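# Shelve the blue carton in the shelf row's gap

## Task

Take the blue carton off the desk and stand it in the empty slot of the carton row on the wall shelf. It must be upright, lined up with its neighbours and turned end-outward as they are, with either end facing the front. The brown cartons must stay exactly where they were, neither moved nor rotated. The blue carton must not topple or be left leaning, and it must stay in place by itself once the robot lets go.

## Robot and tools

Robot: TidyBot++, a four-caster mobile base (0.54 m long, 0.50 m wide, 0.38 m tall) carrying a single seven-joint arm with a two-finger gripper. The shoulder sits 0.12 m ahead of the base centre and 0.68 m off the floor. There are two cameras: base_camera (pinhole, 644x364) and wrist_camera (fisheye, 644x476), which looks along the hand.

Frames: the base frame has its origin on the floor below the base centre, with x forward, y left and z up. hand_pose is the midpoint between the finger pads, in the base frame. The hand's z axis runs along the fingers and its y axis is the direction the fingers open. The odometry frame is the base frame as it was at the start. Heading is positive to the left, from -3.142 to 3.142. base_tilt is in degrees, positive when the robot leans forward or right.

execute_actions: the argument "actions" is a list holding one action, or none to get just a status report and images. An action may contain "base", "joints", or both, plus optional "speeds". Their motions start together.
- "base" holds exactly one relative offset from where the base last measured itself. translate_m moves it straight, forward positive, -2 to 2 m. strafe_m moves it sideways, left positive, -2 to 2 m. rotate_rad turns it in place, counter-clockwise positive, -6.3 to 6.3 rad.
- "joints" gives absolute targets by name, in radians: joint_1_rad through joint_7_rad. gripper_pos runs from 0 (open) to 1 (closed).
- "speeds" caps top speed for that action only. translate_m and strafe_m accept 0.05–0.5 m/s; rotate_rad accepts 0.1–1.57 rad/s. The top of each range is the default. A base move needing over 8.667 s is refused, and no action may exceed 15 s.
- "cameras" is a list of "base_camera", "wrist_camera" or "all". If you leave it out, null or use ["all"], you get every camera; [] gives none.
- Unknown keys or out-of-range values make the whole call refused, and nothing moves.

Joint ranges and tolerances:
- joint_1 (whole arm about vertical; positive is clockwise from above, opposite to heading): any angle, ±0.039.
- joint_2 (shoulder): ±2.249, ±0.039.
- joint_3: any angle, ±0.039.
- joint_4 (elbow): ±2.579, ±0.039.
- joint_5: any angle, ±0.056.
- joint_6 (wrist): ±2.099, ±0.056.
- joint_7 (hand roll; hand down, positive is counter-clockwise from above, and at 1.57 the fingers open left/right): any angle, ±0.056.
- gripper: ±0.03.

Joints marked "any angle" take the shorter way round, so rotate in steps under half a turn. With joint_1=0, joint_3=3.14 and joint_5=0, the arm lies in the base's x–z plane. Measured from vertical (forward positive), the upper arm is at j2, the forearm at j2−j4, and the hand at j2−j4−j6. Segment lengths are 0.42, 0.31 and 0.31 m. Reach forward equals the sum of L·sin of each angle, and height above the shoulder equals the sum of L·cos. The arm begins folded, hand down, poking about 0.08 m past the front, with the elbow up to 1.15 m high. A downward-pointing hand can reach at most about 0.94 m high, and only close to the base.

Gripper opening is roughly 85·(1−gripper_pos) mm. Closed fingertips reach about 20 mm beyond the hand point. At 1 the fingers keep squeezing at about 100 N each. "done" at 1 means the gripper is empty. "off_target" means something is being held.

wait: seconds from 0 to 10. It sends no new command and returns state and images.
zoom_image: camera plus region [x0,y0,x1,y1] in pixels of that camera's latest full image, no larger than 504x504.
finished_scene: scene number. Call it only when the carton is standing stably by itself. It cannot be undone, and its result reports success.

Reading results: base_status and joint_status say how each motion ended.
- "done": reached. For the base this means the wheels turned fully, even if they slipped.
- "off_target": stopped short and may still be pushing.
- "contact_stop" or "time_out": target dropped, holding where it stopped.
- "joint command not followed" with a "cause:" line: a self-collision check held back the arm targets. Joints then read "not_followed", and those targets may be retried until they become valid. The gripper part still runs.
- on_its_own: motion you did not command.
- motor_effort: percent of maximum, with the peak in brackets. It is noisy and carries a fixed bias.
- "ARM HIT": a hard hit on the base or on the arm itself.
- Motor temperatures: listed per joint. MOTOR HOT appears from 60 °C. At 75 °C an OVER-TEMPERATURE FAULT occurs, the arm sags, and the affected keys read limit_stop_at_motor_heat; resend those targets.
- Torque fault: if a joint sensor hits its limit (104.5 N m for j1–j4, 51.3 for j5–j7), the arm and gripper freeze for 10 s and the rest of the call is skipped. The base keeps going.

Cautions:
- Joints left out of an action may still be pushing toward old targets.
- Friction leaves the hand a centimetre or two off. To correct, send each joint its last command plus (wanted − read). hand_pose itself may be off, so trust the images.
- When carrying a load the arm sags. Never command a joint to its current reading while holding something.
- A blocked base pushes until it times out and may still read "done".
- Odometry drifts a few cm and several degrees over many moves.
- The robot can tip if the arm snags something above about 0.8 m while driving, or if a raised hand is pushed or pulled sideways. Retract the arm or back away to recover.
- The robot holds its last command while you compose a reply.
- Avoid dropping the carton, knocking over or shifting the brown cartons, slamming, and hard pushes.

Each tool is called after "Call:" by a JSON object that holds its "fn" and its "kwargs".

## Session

Call:
{"fn": "execute_actions", "kwargs": {"actions": [{"joints":{"joint_3_rad":3.16,"joint_7_rad":1.62,"joint_4_rad":-2.2,"joint_6_rad":-0.1}}]}}

Scene clock: 1.40 s.
Motor temperatures (°C, as the motors report them): [28 29 28 30 34 31 41]
base_odometry: x=+0.000 y=+0.000 heading=+0.000 (m, m, rad; odometry frame)
base_tilt: forward=+0.2 right=+0.5 (deg)
base_status: not commanded
joint_positions: joint_1_rad=+0.006 joint_2_rad=-0.342 joint_3_rad=+3.136 joint_4_rad=-2.201 joint_5_rad=+0.032 joint_6_rad=-0.117 joint_7_rad=+1.597 gripper_pos=+0.000
joint_status: all done
motor_effort: joint_1_rad=-1(0) joint_2_rad=-7(8) joint_3_rad=+0(0) joint_4_rad=+22(22) joint_5_rad=+0(1) joint_6_rad=+6(7) joint_7_rad=-1(1) (%)
hand_pose: x=+0.5652 y=+0.0003 z=+0.8662 quat_wxyz=(+0.019, +0.834, +0.023, +0.550) (m; base frame)
pictures: base_camera, wrist_camera
Images, in order (width x height): base_camera 644x364, wrist_camera 644x476.

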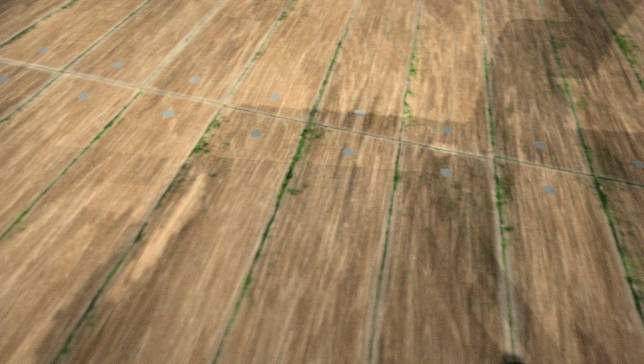

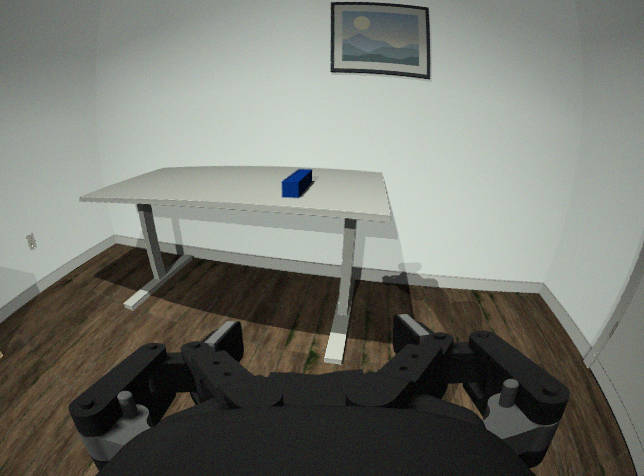

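Call:
{"fn": "execute_actions", "kwargs": {"actions": [{"base":{"rotate_rad":-0.28},"joints":{"joint_2_rad":0.0,"joint_4_rad":-1.5,"joint_6_rad":-0.9,"joint_5_rad":0}}], "cameras": []}}

Call:
{"fn": "execute_actions", "kwargs": {"actions": [{"base":{"strafe_m":0.42}}], "cameras": []}}

Call:
{"fn": "execute_actions", "kwargs": {"actions": [{"base":{"translate_m":0.5}}]}}

Scene clock: 3.53 s.
Motor temperatures (°C, as the motors report them): [28 29 28 30 34 31 41]
base_odometry: x=+0.000 y=+0.000 heading=-0.279 (m, m, rad; odometry frame)
base_tilt: forward=+0.2 right=+0.5 (deg)
base_status: done
joint_positions: joint_1_rad=+0.006 joint_2_rad=-0.021 joint_3_rad=+3.145 joint_4_rad=-1.511 joint_5_rad=+0.022 joint_6_rad=-0.873 joint_7_rad=+1.597 gripper_pos=+0.000
joint_status: all done
motor_effort: joint_1_rad=-1(2) joint_2_rad=-18(19) joint_3_rad=+0(1) joint_4_rad=+21(23) joint_5_rad=+0(1) joint_6_rad=+5(8) joint_7_rad=-1(1) (%)
hand_pose: x=+0.6422 y=-0.0092 z=+0.9063 quat_wxyz=(+0.017, +0.925, +0.011, +0.379) (m; base frame)
pictures: none
No camera images: the call's "cameras" was empty. Leave "cameras" out to get every camera's image.

Scene clock: 5.73 s.
Motor temperatures (°C, as the motors report them): [28 29 28 30 34 31 41]
base_odometry: x=+0.116 y=+0.404 heading=-0.280 (m, m, rad; odometry frame)
base_tilt: forward=+0.2 right=+0.5 (deg)
base_status: done
joint_positions: joint_1_rad=+0.006 joint_2_rad=-0.021 joint_3_rad=+3.146 joint_4_rad=-1.511 joint_5_rad=+0.018 joint_6_rad=-0.873 joint_7_rad=+1.597 gripper_pos=+0.000
joint_status: not commanded
motor_effort: joint_1_rad=+0(4) joint_2_rad=-18(19) joint_3_rad=+0(2) joint_4_rad=+21(22) joint_5_rad=+1(2) joint_6_rad=+5(6) joint_7_rad=-1(1) (%)
hand_pose: x=+0.6422 y=-0.0087 z=+0.9063 quat_wxyz=(+0.016, +0.925, +0.010, +0.379) (m; base frame)
pictures: none
No camera images: the call's "cameras" was empty. Leave "cameras" out to get every camera's image.

Scene clock: 8.10 s.
Motor temperatures (°C, as the motors report them): [28 29 28 30 34 31 41]
base_odometry: x=+0.597 y=+0.266 heading=-0.279 (m, m, rad; odometry frame)
base_tilt: forward=+0.2 right=+0.5 (deg)
base_status: done
joint_positions: joint_1_rad=+0.006 joint_2_rad=-0.006 joint_3_rad=+3.146 joint_4_rad=-1.508 joint_5_rad=+0.018 joint_6_rad=-0.876 joint_7_rad=+1.597 gripper_pos=+0.000
joint_status: not commanded
motor_effort: joint_1_rad=-2(2) joint_2_rad=-19(21) joint_3_rad=+0(1) joint_4_rad=+22(22) joint_5_rad=+1(1) joint_6_rad=+6(5) joint_7_rad=-1(1) (%)
hand_pose: x=+0.6453 y=-0.0087 z=+0.8994 quat_wxyz=(+0.015, +0.928, +0.010, +0.372) (m; base frame)
pictures: base_camera, wrist_camera
Images, in order (width x height): base_camera 644x364, wrist_camera 644x476.

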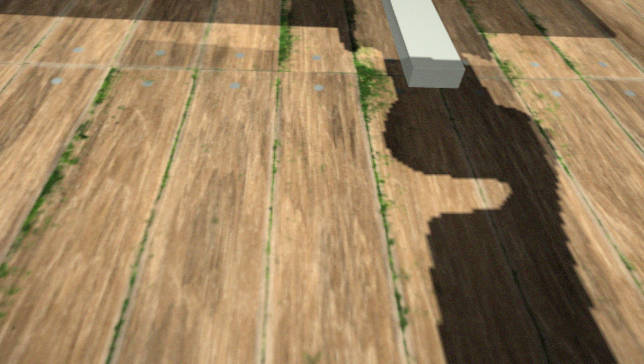

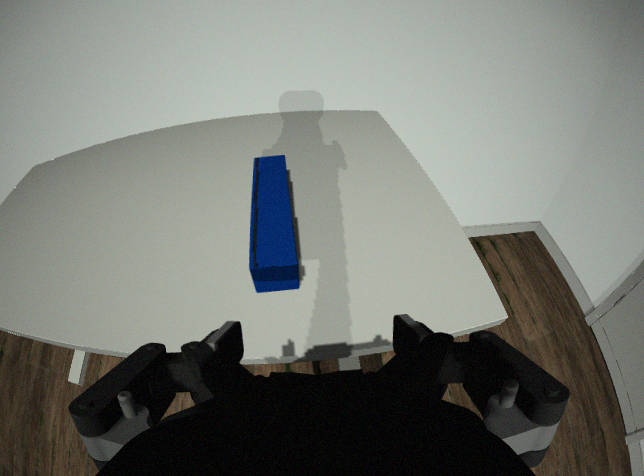

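Call:
{"fn": "execute_actions", "kwargs": {"actions": [{"base":{"strafe_m":0.048}}], "cameras": []}}

Call:
{"fn": "execute_actions", "kwargs": {"actions": [{"base":{"translate_m":0.27},"joints":{"joint_2_rad":0.03,"joint_4_rad":-1.72,"joint_6_rad":-0.61}}]}}

Scene clock: 9.20 s.
Motor temperatures (°C, as the motors report them): [28 29 28 30 34 31 41]
base_odometry: x=+0.611 y=+0.312 heading=-0.280 (m, m, rad; odometry frame)
base_tilt: forward=+0.2 right=+0.5 (deg)
base_status: done
joint_positions: joint_1_rad=+0.006 joint_2_rad=-0.006 joint_3_rad=+3.147 joint_4_rad=-1.508 joint_5_rad=+0.018 joint_6_rad=-0.876 joint_7_rad=+1.597 gripper_pos=+0.000
joint_status: not commanded
motor_effort: joint_1_rad=+0(3) joint_2_rad=-19(20) joint_3_rad=+0(2) joint_4_rad=+22(21) joint_5_rad=+1(2) joint_6_rad=+5(5) joint_7_rad=-1(1) (%)
hand_pose: x=+0.6452 y=-0.0088 z=+0.8994 quat_wxyz=(+0.015, +0.928, +0.010, +0.372) (m; base frame)
pictures: none
No camera images: the call's "cameras" was empty. Leave "cameras" out to get every camera's image.

Scene clock: 11.03 s.
Motor temperatures (°C, as the motors report them): [28 29 28 30 34 31 41]
base_odometry: x=+0.870 y=+0.238 heading=-0.279 (m, m, rad; odometry frame)
base_tilt: forward=+0.2 right=+0.5 (deg)
base_status: done
joint_positions: joint_1_rad=+0.006 joint_2_rad=+0.023 joint_3_rad=+3.147 joint_4_rad=-1.710 joint_5_rad=+0.018 joint_6_rad=-0.633 joint_7_rad=+1.597 gripper_pos=+0.000
joint_status: all done
motor_effort: joint_1_rad=-1(1) joint_2_rad=-19(22) joint_3_rad=+0(1) joint_4_rad=+22(22) joint_5_rad=+1(1) joint_6_rad=+5(5) joint_7_rad=-1(1) (%)
hand_pose: x=+0.6567 y=-0.0080 z=+0.8291 quat_wxyz=(+0.015, +0.926, +0.012, +0.377) (m; base frame)
pictures: base_camera, wrist_camera
Images, in order (width x height): base_camera 644x364, wrist_camera 644x476.

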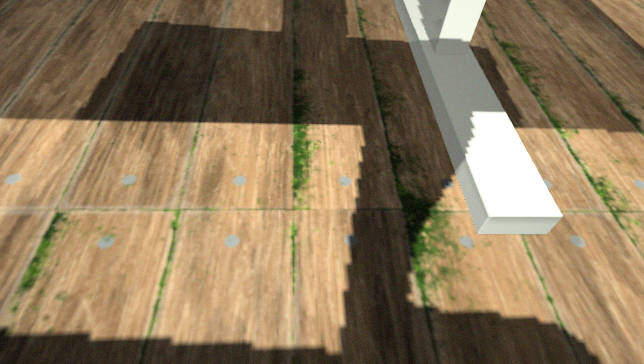

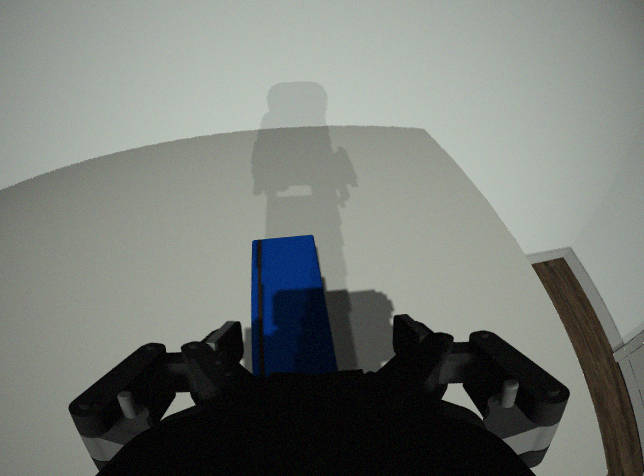

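Call:
{"fn": "execute_actions", "kwargs": {"actions": [{"base":{"strafe_m":0.019}}], "cameras": []}}

Call:
{"fn": "execute_actions", "kwargs": {"actions": [{"joints":{"joint_2_rad":0.07,"joint_4_rad":-1.91,"joint_6_rad":-0.38}}], "cameras": ["wrist_camera"]}}

Scene clock: 11.90 s.
Motor temperatures (°C, as the motors report them): [28 29 28 30 34 31 41]
base_odometry: x=+0.876 y=+0.256 heading=-0.279 (m, m, rad; odometry frame)
base_tilt: forward=+0.2 right=+0.5 (deg)
base_status: done
joint_positions: joint_1_rad=+0.006 joint_2_rad=+0.023 joint_3_rad=+3.147 joint_4_rad=-1.710 joint_5_rad=+0.018 joint_6_rad=-0.633 joint_7_rad=+1.597 gripper_pos=+0.000
joint_status: not commanded
motor_effort: joint_1_rad=+0(3) joint_2_rad=-20(21) joint_3_rad=+0(2) joint_4_rad=+21(21) joint_5_rad=+1(2) joint_6_rad=+5(5) joint_7_rad=-1(1) (%)
hand_pose: x=+0.6567 y=-0.0082 z=+0.8290 quat_wxyz=(+0.015, +0.926, +0.011, +0.377) (m; base frame)
pictures: none
No camera images: the call's "cameras" was empty. Leave "cameras" out to get every camera's image.

Scene clock: 13.07 s.
Motor temperatures (°C, as the motors report them): [28 29 28 30 34 31 41]
base_odometry: x=+0.876 y=+0.256 heading=-0.279 (m, m, rad; odometry frame)
base_tilt: forward=+0.2 right=+0.5 (deg)
base_status: not commanded
joint_positions: joint_1_rad=+0.006 joint_2_rad=+0.054 joint_3_rad=+3.147 joint_4_rad=-1.904 joint_5_rad=+0.018 joint_6_rad=-0.409 joint_7_rad=+1.597 gripper_pos=+0.000
joint_status: all done
motor_effort: joint_1_rad=-1(1) joint_2_rad=-20(21) joint_3_rad=+0(0) joint_4_rad=+20(20) joint_5_rad=+0(0) joint_6_rad=+5(6) joint_7_rad=-1(1) (%)
hand_pose: x=+0.6505 y=-0.0070 z=+0.7607 quat_wxyz=(+0.014, +0.926, +0.013, +0.378) (m; base frame)
pictures: wrist_camera
Images, in order (width x height): wrist_camera 644x476.

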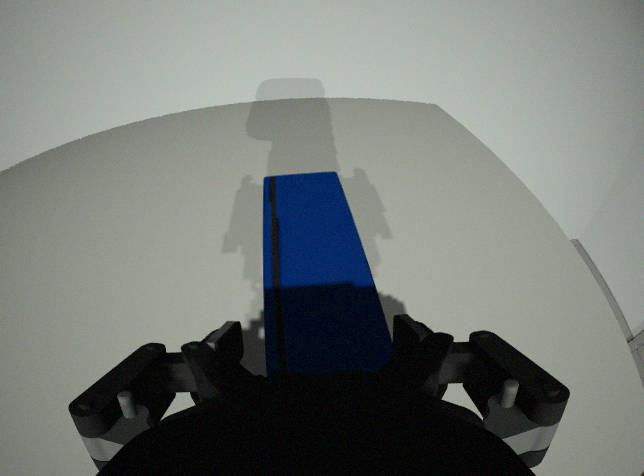

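Call:
{"fn": "execute_actions", "kwargs": {"actions": [{"joints":{"gripper_pos":1}}], "cameras": []}}

Call:
{"fn": "execute_actions", "kwargs": {"actions": [{"joints":{"joint_2_rad":0.0,"joint_4_rad":-1.6,"joint_6_rad":-0.77}}], "cameras": []}}

Call:
{"fn": "execute_actions", "kwargs": {"actions": [{"base":{"translate_m":-0.7}}], "cameras": []}}

Call:
{"fn": "execute_actions", "kwargs": {"actions": [{"base":{"rotate_rad":3.17},"speeds":{"rotate_rad":1.1}}]}}

Call:
{"fn": "execute_actions", "kwargs": {"actions": [{"base":{"translate_m":0.9}}]}}

Scene clock: 14.33 s.
Motor temperatures (°C, as the motors report them): [28 29 28 30 34 31 41]
base_odometry: x=+0.876 y=+0.256 heading=-0.279 (m, m, rad; odometry frame)
base_tilt: forward=+0.2 right=+0.5 (deg)
base_status: not commanded
joint_positions: joint_1_rad=+0.006 joint_2_rad=+0.054 joint_3_rad=+3.147 joint_4_rad=-1.903 joint_5_rad=+0.018 joint_6_rad=-0.403 joint_7_rad=+1.597 gripper_pos=+0.343
joint_status: gripper_pos off_target (ended at +0.343, target +1.000)
motor_effort: joint_1_rad=-2(1) joint_2_rad=-18(21) joint_3_rad=+0(0) joint_4_rad=+19(20) joint_5_rad=+1(1) joint_6_rad=+5(5) joint_7_rad=-1(1) (%)
hand_pose: x=+0.6521 y=-0.0070 z=+0.7621 quat_wxyz=(+0.014, +0.925, +0.013, +0.380) (m; base frame)
pictures: none
No camera images: the call's "cameras" was empty. Leave "cameras" out to get every camera's image.

Scene clock: 15.73 s.
Motor temperatures (°C, as the motors report them): [28 29 28 30 34 31 41]
base_odometry: x=+0.876 y=+0.256 heading=-0.279 (m, m, rad; odometry frame)
base_tilt: forward=+0.2 right=+0.5 (deg)
base_status: not commanded
joint_positions: joint_1_rad=+0.006 joint_2_rad=+0.018 joint_3_rad=+3.147 joint_4_rad=-1.609 joint_5_rad=+0.018 joint_6_rad=-0.744 joint_7_rad=+1.597 gripper_pos=+0.343
joint_status: all done
motor_effort: joint_1_rad=-1(0) joint_2_rad=-20(21) joint_3_rad=+0(0) joint_4_rad=+22(21) joint_5_rad=+1(0) joint_6_rad=+5(6) joint_7_rad=-1(1) (%)
hand_pose: x=+0.6572 y=-0.0086 z=+0.8616 quat_wxyz=(+0.015, +0.927, +0.011, +0.376) (m; base frame)
pictures: none
No camera images: the call's "cameras" was empty. Leave "cameras" out to get every camera's image.

Scene clock: 18.50 s.
Motor temperatures (°C, as the motors report them): [28 29 28 30 34 31 41]
base_odometry: x=+0.203 y=+0.449 heading=-0.279 (m, m, rad; odometry frame)
base_tilt: forward=+0.2 right=+0.5 (deg)
base_status: done
joint_positions: joint_1_rad=+0.006 joint_2_rad=+0.012 joint_3_rad=+3.147 joint_4_rad=-1.609 joint_5_rad=+0.018 joint_6_rad=-0.748 joint_7_rad=+1.597 gripper_pos=+0.343
joint_status: not commanded
motor_effort: joint_1_rad=-1(0) joint_2_rad=-20(23) joint_3_rad=+0(1) joint_4_rad=+22(23) joint_5_rad=+1(1) joint_6_rad=+5(6) joint_7_rad=-1(1) (%)
hand_pose: x=+0.6553 y=-0.0086 z=+0.8640 quat_wxyz=(+0.015, +0.926, +0.011, +0.377) (m; base frame)
pictures: none
No camera images: the call's "cameras" was empty. Leave "cameras" out to get every camera's image.

Scene clock: 22.37 s.
Motor temperatures (°C, as the motors report them): [28 29 28 30 34 31 41]
base_odometry: x=+0.203 y=+0.449 heading=+2.890 (m, m, rad; odometry frame)
base_tilt: forward=+0.2 right=+0.5 (deg)
base_status: done
joint_positions: joint_1_rad=+0.006 joint_2_rad=+0.012 joint_3_rad=+3.149 joint_4_rad=-1.609 joint_5_rad=+0.017 joint_6_rad=-0.748 joint_7_rad=+1.597 gripper_pos=+0.343
joint_status: not commanded
motor_effort: joint_1_rad=-1(4) joint_2_rad=-20(21) joint_3_rad=+0(3) joint_4_rad=+22(22) joint_5_rad=+1(1) joint_6_rad=+5(6) joint_7_rad=-1(1) (%)
hand_pose: x=+0.6553 y=-0.0097 z=+0.8640 quat_wxyz=(+0.015, +0.926, +0.009, +0.376) (m; base frame)
pictures: base_camera, wrist_camera
Images, in order (width x height): base_camera 644x364, wrist_camera 644x476.

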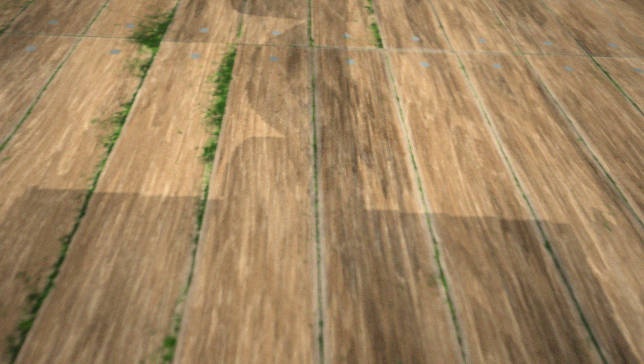

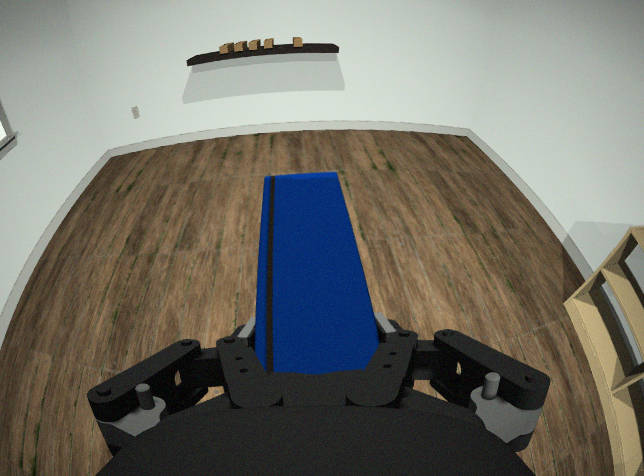

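Scene clock: 25.53 s.
Motor temperatures (°C, as the motors report them): [28 29 28 30 34 31 41]
base_odometry: x=-0.669 y=+0.672 heading=+2.891 (m, m, rad; odometry frame)
base_tilt: forward=+0.2 right=+0.5 (deg)
base_status: done
joint_positions: joint_1_rad=+0.006 joint_2_rad=+0.010 joint_3_rad=+3.149 joint_4_rad=-1.608 joint_5_rad=+0.017 joint_6_rad=-0.749 joint_7_rad=+1.597 gripper_pos=+0.343
joint_status: not commanded
motor_effort: joint_1_rad=-1(1) joint_2_rad=-20(23) joint_3_rad=-1(0) joint_4_rad=+22(22) joint_5_rad=+0(1) joint_6_rad=+5(6) joint_7_rad=-1(1) (%)
hand_pose: x=+0.6548 y=-0.0097 z=+0.8650 quat_wxyz=(+0.015, +0.926, +0.009, +0.377) (m; base frame)
pictures: base_camera, wrist_camera
Images, in order (width x height): base_camera 644x364, wrist_camera 644x476.

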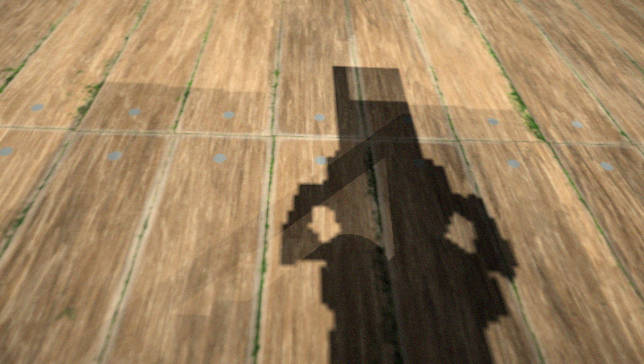

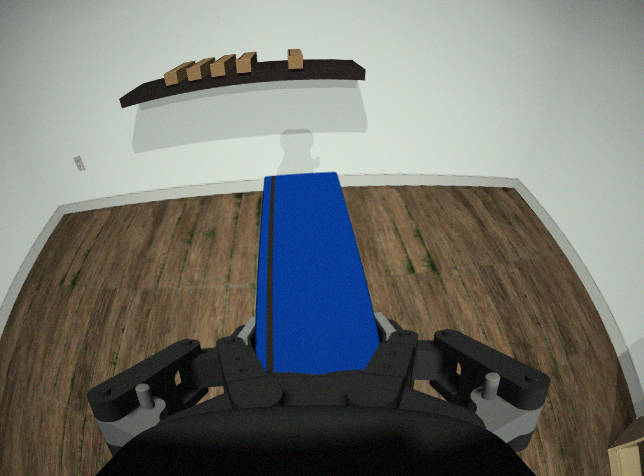

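Call:
{"fn": "execute_actions", "kwargs": {"actions": [{"base":{"rotate_rad":0.045},"joints":{"joint_4_rad":-1.33,"joint_6_rad":-1.04}}], "cameras": []}}

Call:
{"fn": "execute_actions", "kwargs": {"actions": [{"base":{"translate_m":0.8}}]}}

Scene clock: 27.03 s.
Motor temperatures (°C, as the motors report them): [28 29 28 30 34 31 41]
base_odometry: x=-0.669 y=+0.672 heading=+2.936 (m, m, rad; odometry frame)
base_tilt: forward=+0.2 right=+0.5 (deg)
base_status: done
joint_positions: joint_1_rad=+0.004 joint_2_rad=+0.010 joint_3_rad=+3.150 joint_4_rad=-1.340 joint_5_rad=+0.017 joint_6_rad=-1.014 joint_7_rad=+1.597 gripper_pos=+0.343
joint_status: all done
motor_effort: joint_1_rad=-2(3) joint_2_rad=-19(21) joint_3_rad=+0(3) joint_4_rad=+21(22) joint_5_rad=+1(2) joint_6_rad=+5(6) joint_7_rad=-1(1) (%)
hand_pose: x=+0.6483 y=-0.0101 z=+0.9495 quat_wxyz=(+0.016, +0.925, +0.008, +0.379) (m; base frame)
pictures: none
No camera images: the call's "cameras" was empty. Leave "cameras" out to get every camera's image.

Scene clock: 30.00 s.
Motor temperatures (°C, as the motors report them): [28 29 28 31 34 31 41]
base_odometry: x=-1.453 y=+0.835 heading=+2.936 (m, m, rad; odometry frame)
base_tilt: forward=+0.2 right=+0.5 (deg)
base_status: done
joint_positions: joint_1_rad=+0.004 joint_2_rad=+0.008 joint_3_rad=+3.150 joint_4_rad=-1.339 joint_5_rad=+0.017 joint_6_rad=-1.018 joint_7_rad=+1.597 gripper_pos=+0.343
joint_status: not commanded
motor_effort: joint_1_rad=-1(1) joint_2_rad=-20(23) joint_3_rad=+0(1) joint_4_rad=+21(23) joint_5_rad=+1(1) joint_6_rad=+6(6) joint_7_rad=-1(1) (%)
hand_pose: x=+0.6470 y=-0.0100 z=+0.9501 quat_wxyz=(+0.016, +0.926, +0.008, +0.378) (m; base frame)
pictures: base_camera, wrist_camera
Images, in order (width x height): base_camera 644x364, wrist_camera 644x476.

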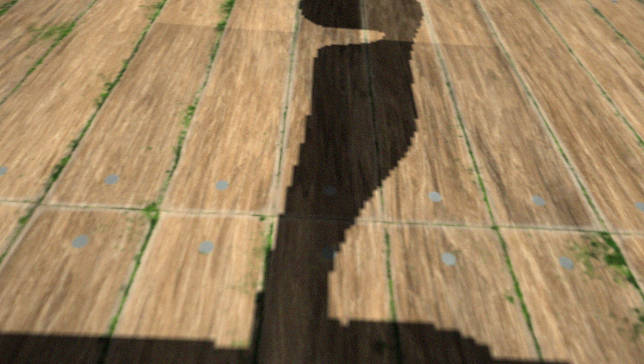

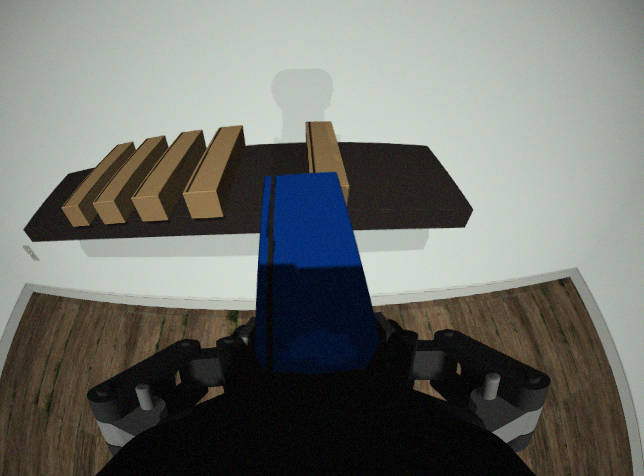

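Call:
{"fn": "execute_actions", "kwargs": {"actions": [{"base":{"strafe_m":0.05}}], "cameras": []}}

Call:
{"fn": "execute_actions", "kwargs": {"actions": [{"base":{"translate_m":0.36},"joints":{"joint_4_rad":-1.56,"joint_6_rad":-0.775}}], "cameras": ["wrist_camera"]}}

Scene clock: 31.13 s.
Motor temperatures (°C, as the motors report them): [28 29 28 31 34 31 41]
base_odometry: x=-1.463 y=+0.786 heading=+2.936 (m, m, rad; odometry frame)
base_tilt: forward=+0.2 right=+0.5 (deg)
base_status: done
joint_positions: joint_1_rad=+0.004 joint_2_rad=+0.008 joint_3_rad=+3.150 joint_4_rad=-1.339 joint_5_rad=+0.016 joint_6_rad=-1.018 joint_7_rad=+1.597 gripper_pos=+0.343
joint_status: not commanded
motor_effort: joint_1_rad=+0(3) joint_2_rad=-19(20) joint_3_rad=+0(2) joint_4_rad=+21(22) joint_5_rad=+1(2) joint_6_rad=+5(5) joint_7_rad=-1(1) (%)
hand_pose: x=+0.6470 y=-0.0099 z=+0.9501 quat_wxyz=(+0.016, +0.926, +0.007, +0.378) (m; base frame)
pictures: none
No camera images: the call's "cameras" was empty. Leave "cameras" out to get every camera's image.

Scene clock: 33.20 s.
Motor temperatures (°C, as the motors report them): [28 29 28 31 34 31 41]
base_odometry: x=-1.816 y=+0.859 heading=+2.937 (m, m, rad; odometry frame)
base_tilt: forward=+0.2 right=+0.5 (deg)
base_status: done
joint_positions: joint_1_rad=+0.004 joint_2_rad=+0.007 joint_3_rad=+3.150 joint_4_rad=-1.555 joint_5_rad=+0.016 joint_6_rad=-0.800 joint_7_rad=+1.597 gripper_pos=+0.343
joint_status: all done
motor_effort: joint_1_rad=-2(2) joint_2_rad=-20(24) joint_3_rad=+0(1) joint_4_rad=+22(23) joint_5_rad=+1(1) joint_6_rad=+5(6) joint_7_rad=-1(1) (%)
hand_pose: x=+0.6551 y=-0.0093 z=+0.8842 quat_wxyz=(+0.015, +0.925, +0.009, +0.380) (m; base frame)
pictures: wrist_camera
Images, in order (width x height): wrist_camera 644x476.

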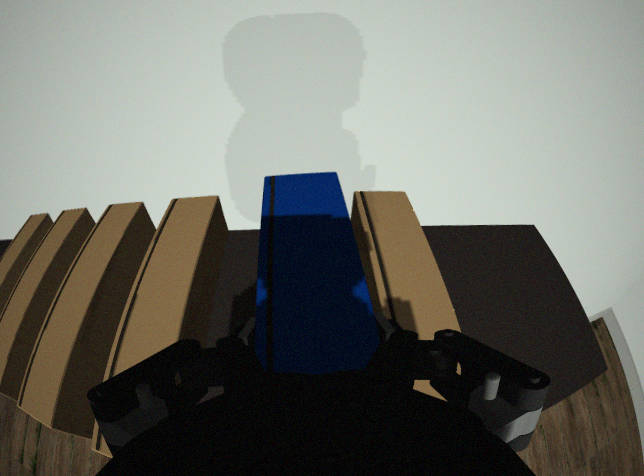

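Call:
{"fn": "execute_actions", "kwargs": {"actions": [{"base":{"strafe_m":0.016}}], "cameras": []}}

Call:
{"fn": "execute_actions", "kwargs": {"actions": [{"base":{"translate_m":0.022},"joints":{"joint_4_rad":-1.66,"joint_6_rad":-0.675}}], "cameras": ["wrist_camera"]}}

Scene clock: 34.03 s.
Motor temperatures (°C, as the motors report them): [28 29 28 31 34 31 41]
base_odometry: x=-1.819 y=+0.843 heading=+2.936 (m, m, rad; odometry frame)
base_tilt: forward=+0.2 right=+0.5 (deg)
base_status: done
joint_positions: joint_1_rad=+0.004 joint_2_rad=+0.007 joint_3_rad=+3.151 joint_4_rad=-1.555 joint_5_rad=+0.016 joint_6_rad=-0.800 joint_7_rad=+1.597 gripper_pos=+0.343
joint_status: not commanded
motor_effort: joint_1_rad=-1(4) joint_2_rad=-19(21) joint_3_rad=+0(2) joint_4_rad=+22(23) joint_5_rad=+0(0) joint_6_rad=+5(6) joint_7_rad=-1(1) (%)
hand_pose: x=+0.6551 y=-0.0094 z=+0.8842 quat_wxyz=(+0.015, +0.925, +0.009, +0.380) (m; base frame)
pictures: none
No camera images: the call's "cameras" was empty. Leave "cameras" out to get every camera's image.

Scene clock: 34.97 s.
Motor temperatures (°C, as the motors report them): [28 29 28 31 34 31 41]
base_odometry: x=-1.841 y=+0.848 heading=+2.937 (m, m, rad; odometry frame)
base_tilt: forward=+0.2 right=+0.5 (deg)
base_status: done
joint_positions: joint_1_rad=+0.004 joint_2_rad=+0.007 joint_3_rad=+3.151 joint_4_rad=-1.656 joint_5_rad=+0.016 joint_6_rad=-0.705 joint_7_rad=+1.597 gripper_pos=+0.343
joint_status: all done
motor_effort: joint_1_rad=+0(1) joint_2_rad=-19(22) joint_3_rad=+0(1) joint_4_rad=+22(24) joint_5_rad=+1(1) joint_6_rad=+5(6) joint_7_rad=-1(1) (%)
hand_pose: x=+0.6524 y=-0.0090 z=+0.8508 quat_wxyz=(+0.015, +0.926, +0.010, +0.377) (m; base frame)
pictures: wrist_camera
Images, in order (width x height): wrist_camera 644x476.

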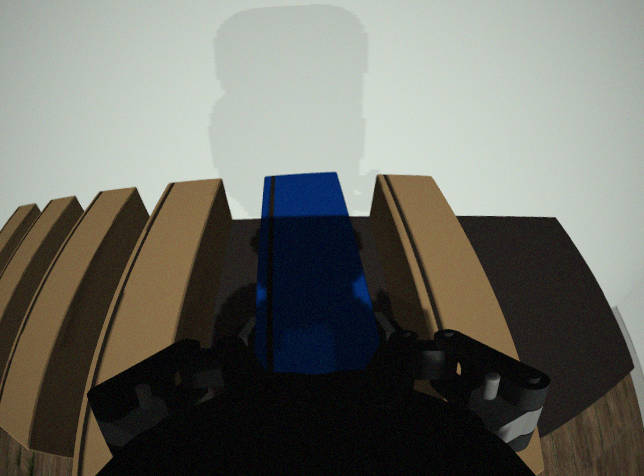

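Call:
{"fn": "execute_actions", "kwargs": {"actions": [{"base":{"translate_m":0.01},"joints":{"joint_4_rad":-1.695,"joint_6_rad":-0.64,"joint_7_rad":1.53,"joint_1_rad":-0.025}}], "cameras": ["wrist_camera"]}}

Call:
{"fn": "execute_actions", "kwargs": {"actions": [{"joints":{"gripper_pos":0.05}}], "cameras": []}}

Call:
{"fn": "execute_actions", "kwargs": {"actions": [{"joints":{"joint_2_rad":-0.3,"joint_4_rad":-1.5,"joint_6_rad":-1.4}}], "cameras": ["wrist_camera"]}}

Scene clock: 35.83 s.
Motor temperatures (°C, as the motors report them): [28 29 28 31 34 31 41]
base_odometry: x=-1.851 y=+0.850 heading=+2.937 (m, m, rad; odometry frame)
base_tilt: forward=+0.2 right=+0.5 (deg)
base_status: done
joint_positions: joint_1_rad=-0.011 joint_2_rad=+0.007 joint_3_rad=+3.151 joint_4_rad=-1.688 joint_5_rad=+0.016 joint_6_rad=-0.668 joint_7_rad=+1.547 gripper_pos=+0.343
joint_status: all done
motor_effort: joint_1_rad=-1(2) joint_2_rad=-19(22) joint_3_rad=+0(1) joint_4_rad=+22(23) joint_5_rad=+1(1) joint_6_rad=+5(6) joint_7_rad=-1(1) (%)
hand_pose: x=+0.6526 y=-0.0010 z=+0.8423 quat_wxyz=(+0.002, +0.925, -0.006, +0.380) (m; base frame)
pictures: wrist_camera
Images, in order (width x height): wrist_camera 644x476.

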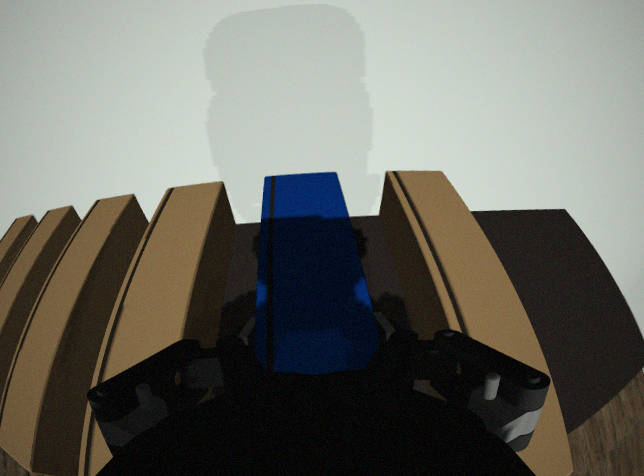

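Scene clock: 36.90 s.
Motor temperatures (°C, as the motors report them): [28 29 28 31 34 31 41]
base_odometry: x=-1.851 y=+0.850 heading=+2.937 (m, m, rad; odometry frame)
base_tilt: forward=+0.2 right=+0.5 (deg)
base_status: not commanded
joint_positions: joint_1_rad=-0.011 joint_2_rad=+0.007 joint_3_rad=+3.151 joint_4_rad=-1.688 joint_5_rad=+0.016 joint_6_rad=-0.668 joint_7_rad=+1.547 gripper_pos=+0.050
joint_status: all done
motor_effort: joint_1_rad=+0(0) joint_2_rad=-19(20) joint_3_rad=+0(0) joint_4_rad=+21(22) joint_5_rad=+1(1) joint_6_rad=+5(5) joint_7_rad=-1(1) (%)
hand_pose: x=+0.6526 y=-0.0010 z=+0.8423 quat_wxyz=(+0.002, +0.925, -0.006, +0.380) (m; base frame)
pictures: none
No camera images: the call's "cameras" was empty. Leave "cameras" out to get every camera's image.

Scene clock: 38.30 s.
Motor temperatures (°C, as the motors report them): [28 29 28 31 34 31 41]
base_odometry: x=-1.851 y=+0.850 heading=+2.937 (m, m, rad; odometry frame)
base_tilt: forward=+0.2 right=+0.5 (deg)
base_status: not commanded
joint_positions: joint_1_rad=-0.011 joint_2_rad=-0.299 joint_3_rad=+3.151 joint_4_rad=-1.507 joint_5_rad=+0.016 joint_6_rad=-1.380 joint_7_rad=+1.547 gripper_pos=+0.050
joint_status: all done
motor_effort: joint_1_rad=-1(2) joint_2_rad=-7(21) joint_3_rad=+0(0) joint_4_rad=+19(22) joint_5_rad=+1(1) joint_6_rad=+4(5) joint_7_rad=-1(1) (%)
hand_pose: x=+0.4527 y=-0.0037 z=+0.9308 quat_wxyz=(+0.003, +0.962, -0.011, +0.274) (m; base frame)
pictures: wrist_camera
Images, in order (width x height): wrist_camera 644x476.

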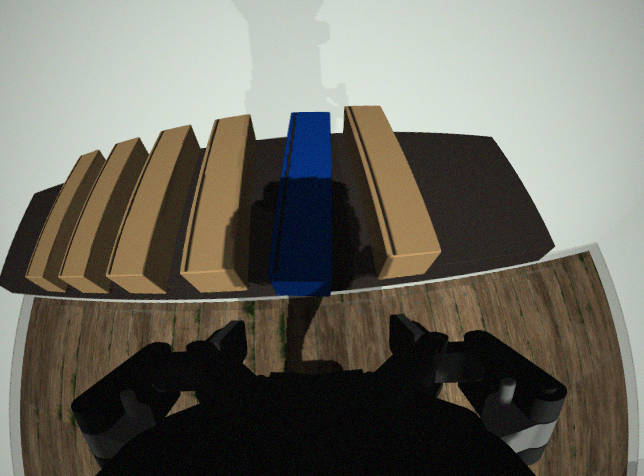

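Call:
{"fn": "execute_actions", "kwargs": {"actions": [{"joints":{"joint_2_rad":0.02,"joint_4_rad":-1.4,"joint_6_rad":-0.93,"gripper_pos":0}}], "cameras": []}}

Call:
{"fn": "execute_actions", "kwargs": {"actions": [{"joints":{"joint_4_rad":-1.69,"joint_6_rad":-0.645}}], "cameras": ["wrist_camera"]}}

Call:
{"fn": "execute_actions", "kwargs": {"actions": [{"joints":{"gripper_pos":1}}], "cameras": ["wrist_camera"]}}

Call:
{"fn": "execute_actions", "kwargs": {"actions": [{"base":{"translate_m":0.01},"speeds":{"translate_m":0.05}}], "cameras": ["wrist_camera"]}}

Scene clock: 40.07 s.
Motor temperatures (°C, as the motors report them): [28 29 28 31 34 31 41]
base_odometry: x=-1.851 y=+0.850 heading=+2.937 (m, m, rad; odometry frame)
base_tilt: forward=+0.2 right=+0.5 (deg)
base_status: not commanded
joint_positions: joint_1_rad=-0.011 joint_2_rad=+0.017 joint_3_rad=+3.151 joint_4_rad=-1.414 joint_5_rad=+0.016 joint_6_rad=-0.955 joint_7_rad=+1.547 gripper_pos=+0.000
joint_status: all done
motor_effort: joint_1_rad=-1(1) joint_2_rad=-19(22) joint_3_rad=+0(0) joint_4_rad=+21(23) joint_5_rad=+1(1) joint_6_rad=+5(5) joint_7_rad=-1(1) (%)
hand_pose: x=+0.6510 y=-0.0020 z=+0.9199 quat_wxyz=(+0.003, +0.929, -0.008, +0.369) (m; base frame)
pictures: none
No camera images: the call's "cameras" was empty. Leave "cameras" out to get every camera's image.

Scene clock: 41.43 s.
Motor temperatures (°C, as the motors report them): [28 29 28 31 34 31 41]
base_odometry: x=-1.851 y=+0.850 heading=+2.937 (m, m, rad; odometry frame)
base_tilt: forward=+0.2 right=+0.5 (deg)
base_status: not commanded
joint_positions: joint_1_rad=-0.011 joint_2_rad=+0.017 joint_3_rad=+3.151 joint_4_rad=-1.682 joint_5_rad=+0.016 joint_6_rad=-0.673 joint_7_rad=+1.547 gripper_pos=+0.000
joint_status: all done
motor_effort: joint_1_rad=-1(1) joint_2_rad=-19(21) joint_3_rad=+0(0) joint_4_rad=+21(22) joint_5_rad=+1(1) joint_6_rad=+6(5) joint_7_rad=-1(1) (%)
hand_pose: x=+0.6546 y=-0.0010 z=+0.8388 quat_wxyz=(+0.003, +0.927, -0.006, +0.375) (m; base frame)
pictures: wrist_camera
Images, in order (width x height): wrist_camera 644x476.

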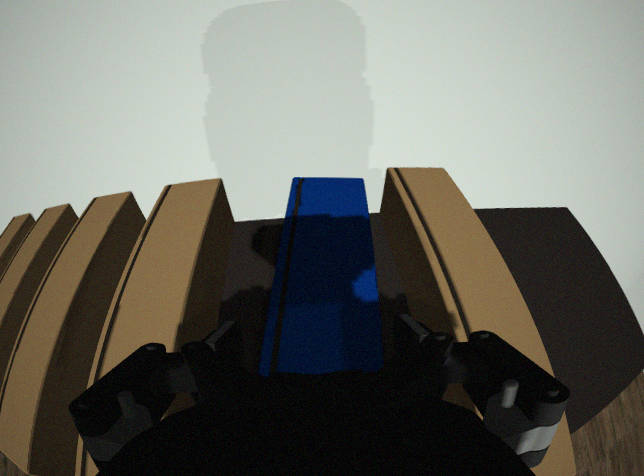

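Scene clock: 42.53 s.
Motor temperatures (°C, as the motors report them): [28 29 28 31 34 31 41]
base_odometry: x=-1.851 y=+0.850 heading=+2.937 (m, m, rad; odometry frame)
base_tilt: forward=+0.2 right=+0.5 (deg)
base_status: not commanded
joint_positions: joint_1_rad=-0.011 joint_2_rad=+0.016 joint_3_rad=+3.151 joint_4_rad=-1.682 joint_5_rad=+0.016 joint_6_rad=-0.670 joint_7_rad=+1.547 gripper_pos=+0.351
joint_status: gripper_pos off_target (ended at +0.351, target +1.000)
motor_effort: joint_1_rad=-1(1) joint_2_rad=-19(20) joint_3_rad=+0(0) joint_4_rad=+21(22) joint_5_rad=+1(1) joint_6_rad=+6(5) joint_7_rad=-1(1) (%)
hand_pose: x=+0.6553 y=-0.0010 z=+0.8399 quat_wxyz=(+0.003, +0.926, -0.006, +0.377) (m; base frame)
pictures: wrist_camera
Images, in order (width x height): wrist_camera 644x476.

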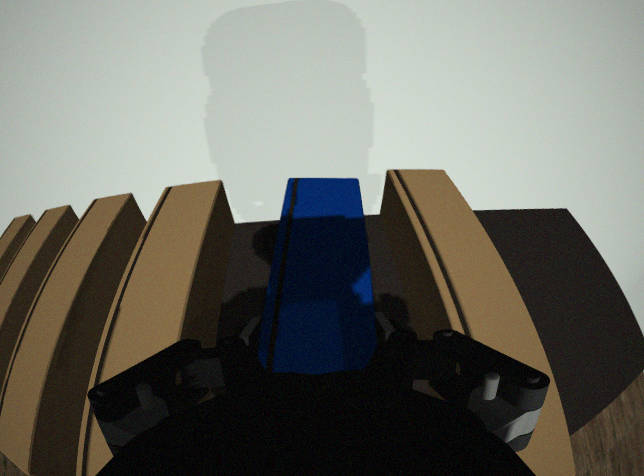

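Scene clock: 43.20 s.
Motor temperatures (°C, as the motors report them): [28 29 28 31 34 31 41]
base_odometry: x=-1.861 y=+0.852 heading=+2.937 (m, m, rad; odometry frame)
base_tilt: forward=+0.2 right=+0.5 (deg)
base_status: done
joint_positions: joint_1_rad=-0.011 joint_2_rad=+0.016 joint_3_rad=+3.151 joint_4_rad=-1.682 joint_5_rad=+0.016 joint_6_rad=-0.670 joint_7_rad=+1.547 gripper_pos=+0.351
joint_status: not commanded
motor_effort: joint_1_rad=-2(2) joint_2_rad=-19(19) joint_3_rad=+0(1) joint_4_rad=+21(22) joint_5_rad=+1(1) joint_6_rad=+5(7) joint_7_rad=-1(1) (%)
hand_pose: x=+0.6553 y=-0.0010 z=+0.8399 quat_wxyz=(+0.003, +0.926, -0.006, +0.377) (m; base frame)
pictures: wrist_camera
Images, in order (width x height): wrist_camera 644x476.

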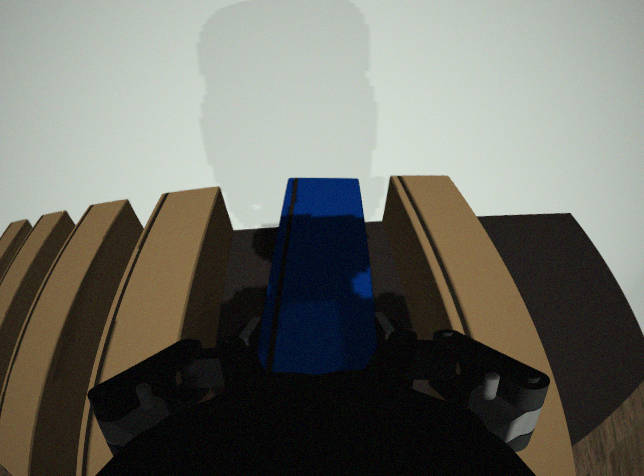

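Call:
{"fn": "execute_actions", "kwargs": {"actions": [{"joints":{"joint_4_rad":-1.4,"joint_6_rad":-0.96}}], "cameras": []}}

Call:
{"fn": "execute_actions", "kwargs": {"actions": [{"base":{"strafe_m":-0.059},"joints":{"joint_1_rad":-0.135}}], "cameras": []}}

Call:
{"fn": "execute_actions", "kwargs": {"actions": [{"joints":{"joint_4_rad":-1.685,"joint_6_rad":-0.645}}], "cameras": ["wrist_camera"]}}

Call:
{"fn": "execute_actions", "kwargs": {"actions": [{"joints":{"gripper_pos":0.05}}], "cameras": ["wrist_camera"]}}

Call:
{"fn": "execute_actions", "kwargs": {"actions": [{"joints":{"joint_4_rad":-1.3,"joint_6_rad":-1.06}}], "cameras": ["wrist_camera"]}}

Scene clock: 44.80 s.
Motor temperatures (°C, as the motors report them): [28 29 28 31 34 31 41]
base_odometry: x=-1.861 y=+0.852 heading=+2.937 (m, m, rad; odometry frame)
base_tilt: forward=+0.2 right=+0.5 (deg)
base_status: not commanded
joint_positions: joint_1_rad=-0.011 joint_2_rad=+0.016 joint_3_rad=+3.151 joint_4_rad=-1.412 joint_5_rad=+0.016 joint_6_rad=-0.936 joint_7_rad=+1.547 gripper_pos=+0.351
joint_status: all done
motor_effort: joint_1_rad=-1(1) joint_2_rad=-19(22) joint_3_rad=+0(0) joint_4_rad=+23(24) joint_5_rad=+1(1) joint_6_rad=+6(9) joint_7_rad=-1(1) (%)
hand_pose: x=+0.6555 y=-0.0020 z=+0.9254 quat_wxyz=(+0.003, +0.925, -0.008, +0.379) (m; base frame)
pictures: none
No camera images: the call's "cameras" was empty. Leave "cameras" out to get every camera's image.

Scene clock: 45.87 s.
Motor temperatures (°C, as the motors report them): [28 29 28 31 34 31 41]
base_odometry: x=-1.849 y=+0.910 heading=+2.937 (m, m, rad; odometry frame)
base_tilt: forward=+0.2 right=+0.5 (deg)
base_status: done
joint_positions: joint_1_rad=-0.112 joint_2_rad=+0.016 joint_3_rad=+3.151 joint_4_rad=-1.411 joint_5_rad=+0.016 joint_6_rad=-0.938 joint_7_rad=+1.547 gripper_pos=+0.351
joint_status: all done
motor_effort: joint_1_rad=-1(0) joint_2_rad=-20(21) joint_3_rad=+0(1) joint_4_rad=+21(23) joint_5_rad=+1(1) joint_6_rad=+5(6) joint_7_rad=-1(1) (%)
hand_pose: x=+0.6527 y=+0.0524 z=+0.9253 quat_wxyz=(-0.016, +0.925, +0.039, +0.378) (m; base frame)
pictures: none
No camera images: the call's "cameras" was empty. Leave "cameras" out to get every camera's image.

Scene clock: 47.23 s.
Motor temperatures (°C, as the motors report them): [28 29 28 31 34 31 41]
base_odometry: x=-1.849 y=+0.910 heading=+2.937 (m, m, rad; odometry frame)
base_tilt: forward=+0.2 right=+0.5 (deg)
base_status: not commanded
joint_positions: joint_1_rad=-0.112 joint_2_rad=+0.016 joint_3_rad=+3.151 joint_4_rad=-1.679 joint_5_rad=+0.016 joint_6_rad=-0.674 joint_7_rad=+1.547 gripper_pos=+0.351
joint_status: all done
motor_effort: joint_1_rad=+0(2) joint_2_rad=-20(21) joint_3_rad=+0(1) joint_4_rad=+22(24) joint_5_rad=+1(1) joint_6_rad=+5(5) joint_7_rad=-1(1) (%)
hand_pose: x=+0.6524 y=+0.0533 z=+0.8403 quat_wxyz=(-0.017, +0.926, +0.041, +0.376) (m; base frame)
pictures: wrist_camera
Images, in order (width x height): wrist_camera 644x476.

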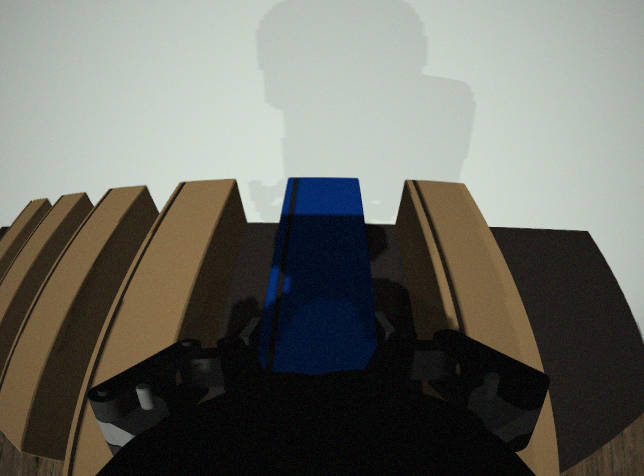

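Scene clock: 48.30 s.
Motor temperatures (°C, as the motors report them): [28 29 28 31 34 31 41]
base_odometry: x=-1.849 y=+0.910 heading=+2.937 (m, m, rad; odometry frame)
base_tilt: forward=+0.2 right=+0.5 (deg)
base_status: not commanded
joint_positions: joint_1_rad=-0.112 joint_2_rad=+0.016 joint_3_rad=+3.151 joint_4_rad=-1.679 joint_5_rad=+0.016 joint_6_rad=-0.674 joint_7_rad=+1.547 gripper_pos=+0.050
joint_status: all done
motor_effort: joint_1_rad=-1(1) joint_2_rad=-19(20) joint_3_rad=+0(0) joint_4_rad=+22(22) joint_5_rad=+0(0) joint_6_rad=+5(6) joint_7_rad=-1(1) (%)
hand_pose: x=+0.6524 y=+0.0533 z=+0.8404 quat_wxyz=(-0.017, +0.926, +0.041, +0.376) (m; base frame)
pictures: wrist_camera
Images, in order (width x height): wrist_camera 644x476.

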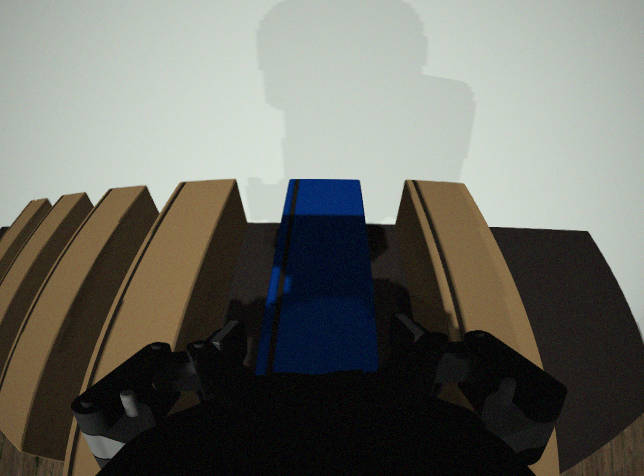

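Scene clock: 49.83 s.
Motor temperatures (°C, as the motors report them): [28 29 28 31 34 31 41]
base_odometry: x=-1.849 y=+0.910 heading=+2.937 (m, m, rad; odometry frame)
base_tilt: forward=+0.2 right=+0.5 (deg)
base_status: not commanded
joint_positions: joint_1_rad=-0.112 joint_2_rad=+0.016 joint_3_rad=+3.151 joint_4_rad=-1.309 joint_5_rad=+0.016 joint_6_rad=-1.033 joint_7_rad=+1.547 gripper_pos=+0.050
joint_status: all done
motor_effort: joint_1_rad=-1(2) joint_2_rad=-19(20) joint_3_rad=+0(0) joint_4_rad=+21(23) joint_5_rad=+1(1) joint_6_rad=+5(6) joint_7_rad=-1(1) (%)
hand_pose: x=+0.6481 y=+0.0517 z=+0.9583 quat_wxyz=(-0.016, +0.923, +0.038, +0.382) (m; base frame)
pictures: wrist_camera
Images, in order (width x height): wrist_camera 644x476.

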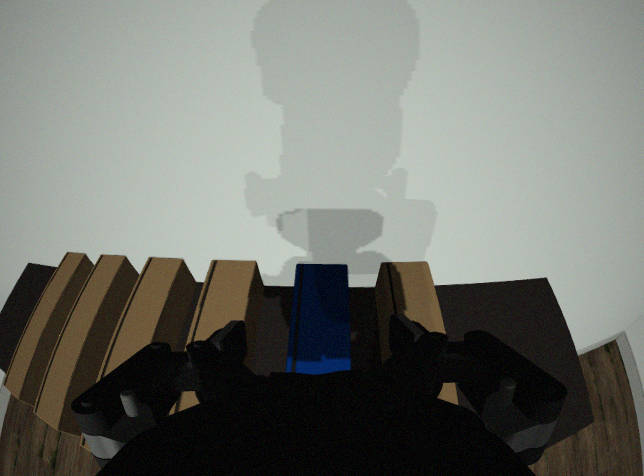

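Call:
{"fn": "finished_scene", "kwargs": {"scene": 2}}

The scene is finished: the task was done.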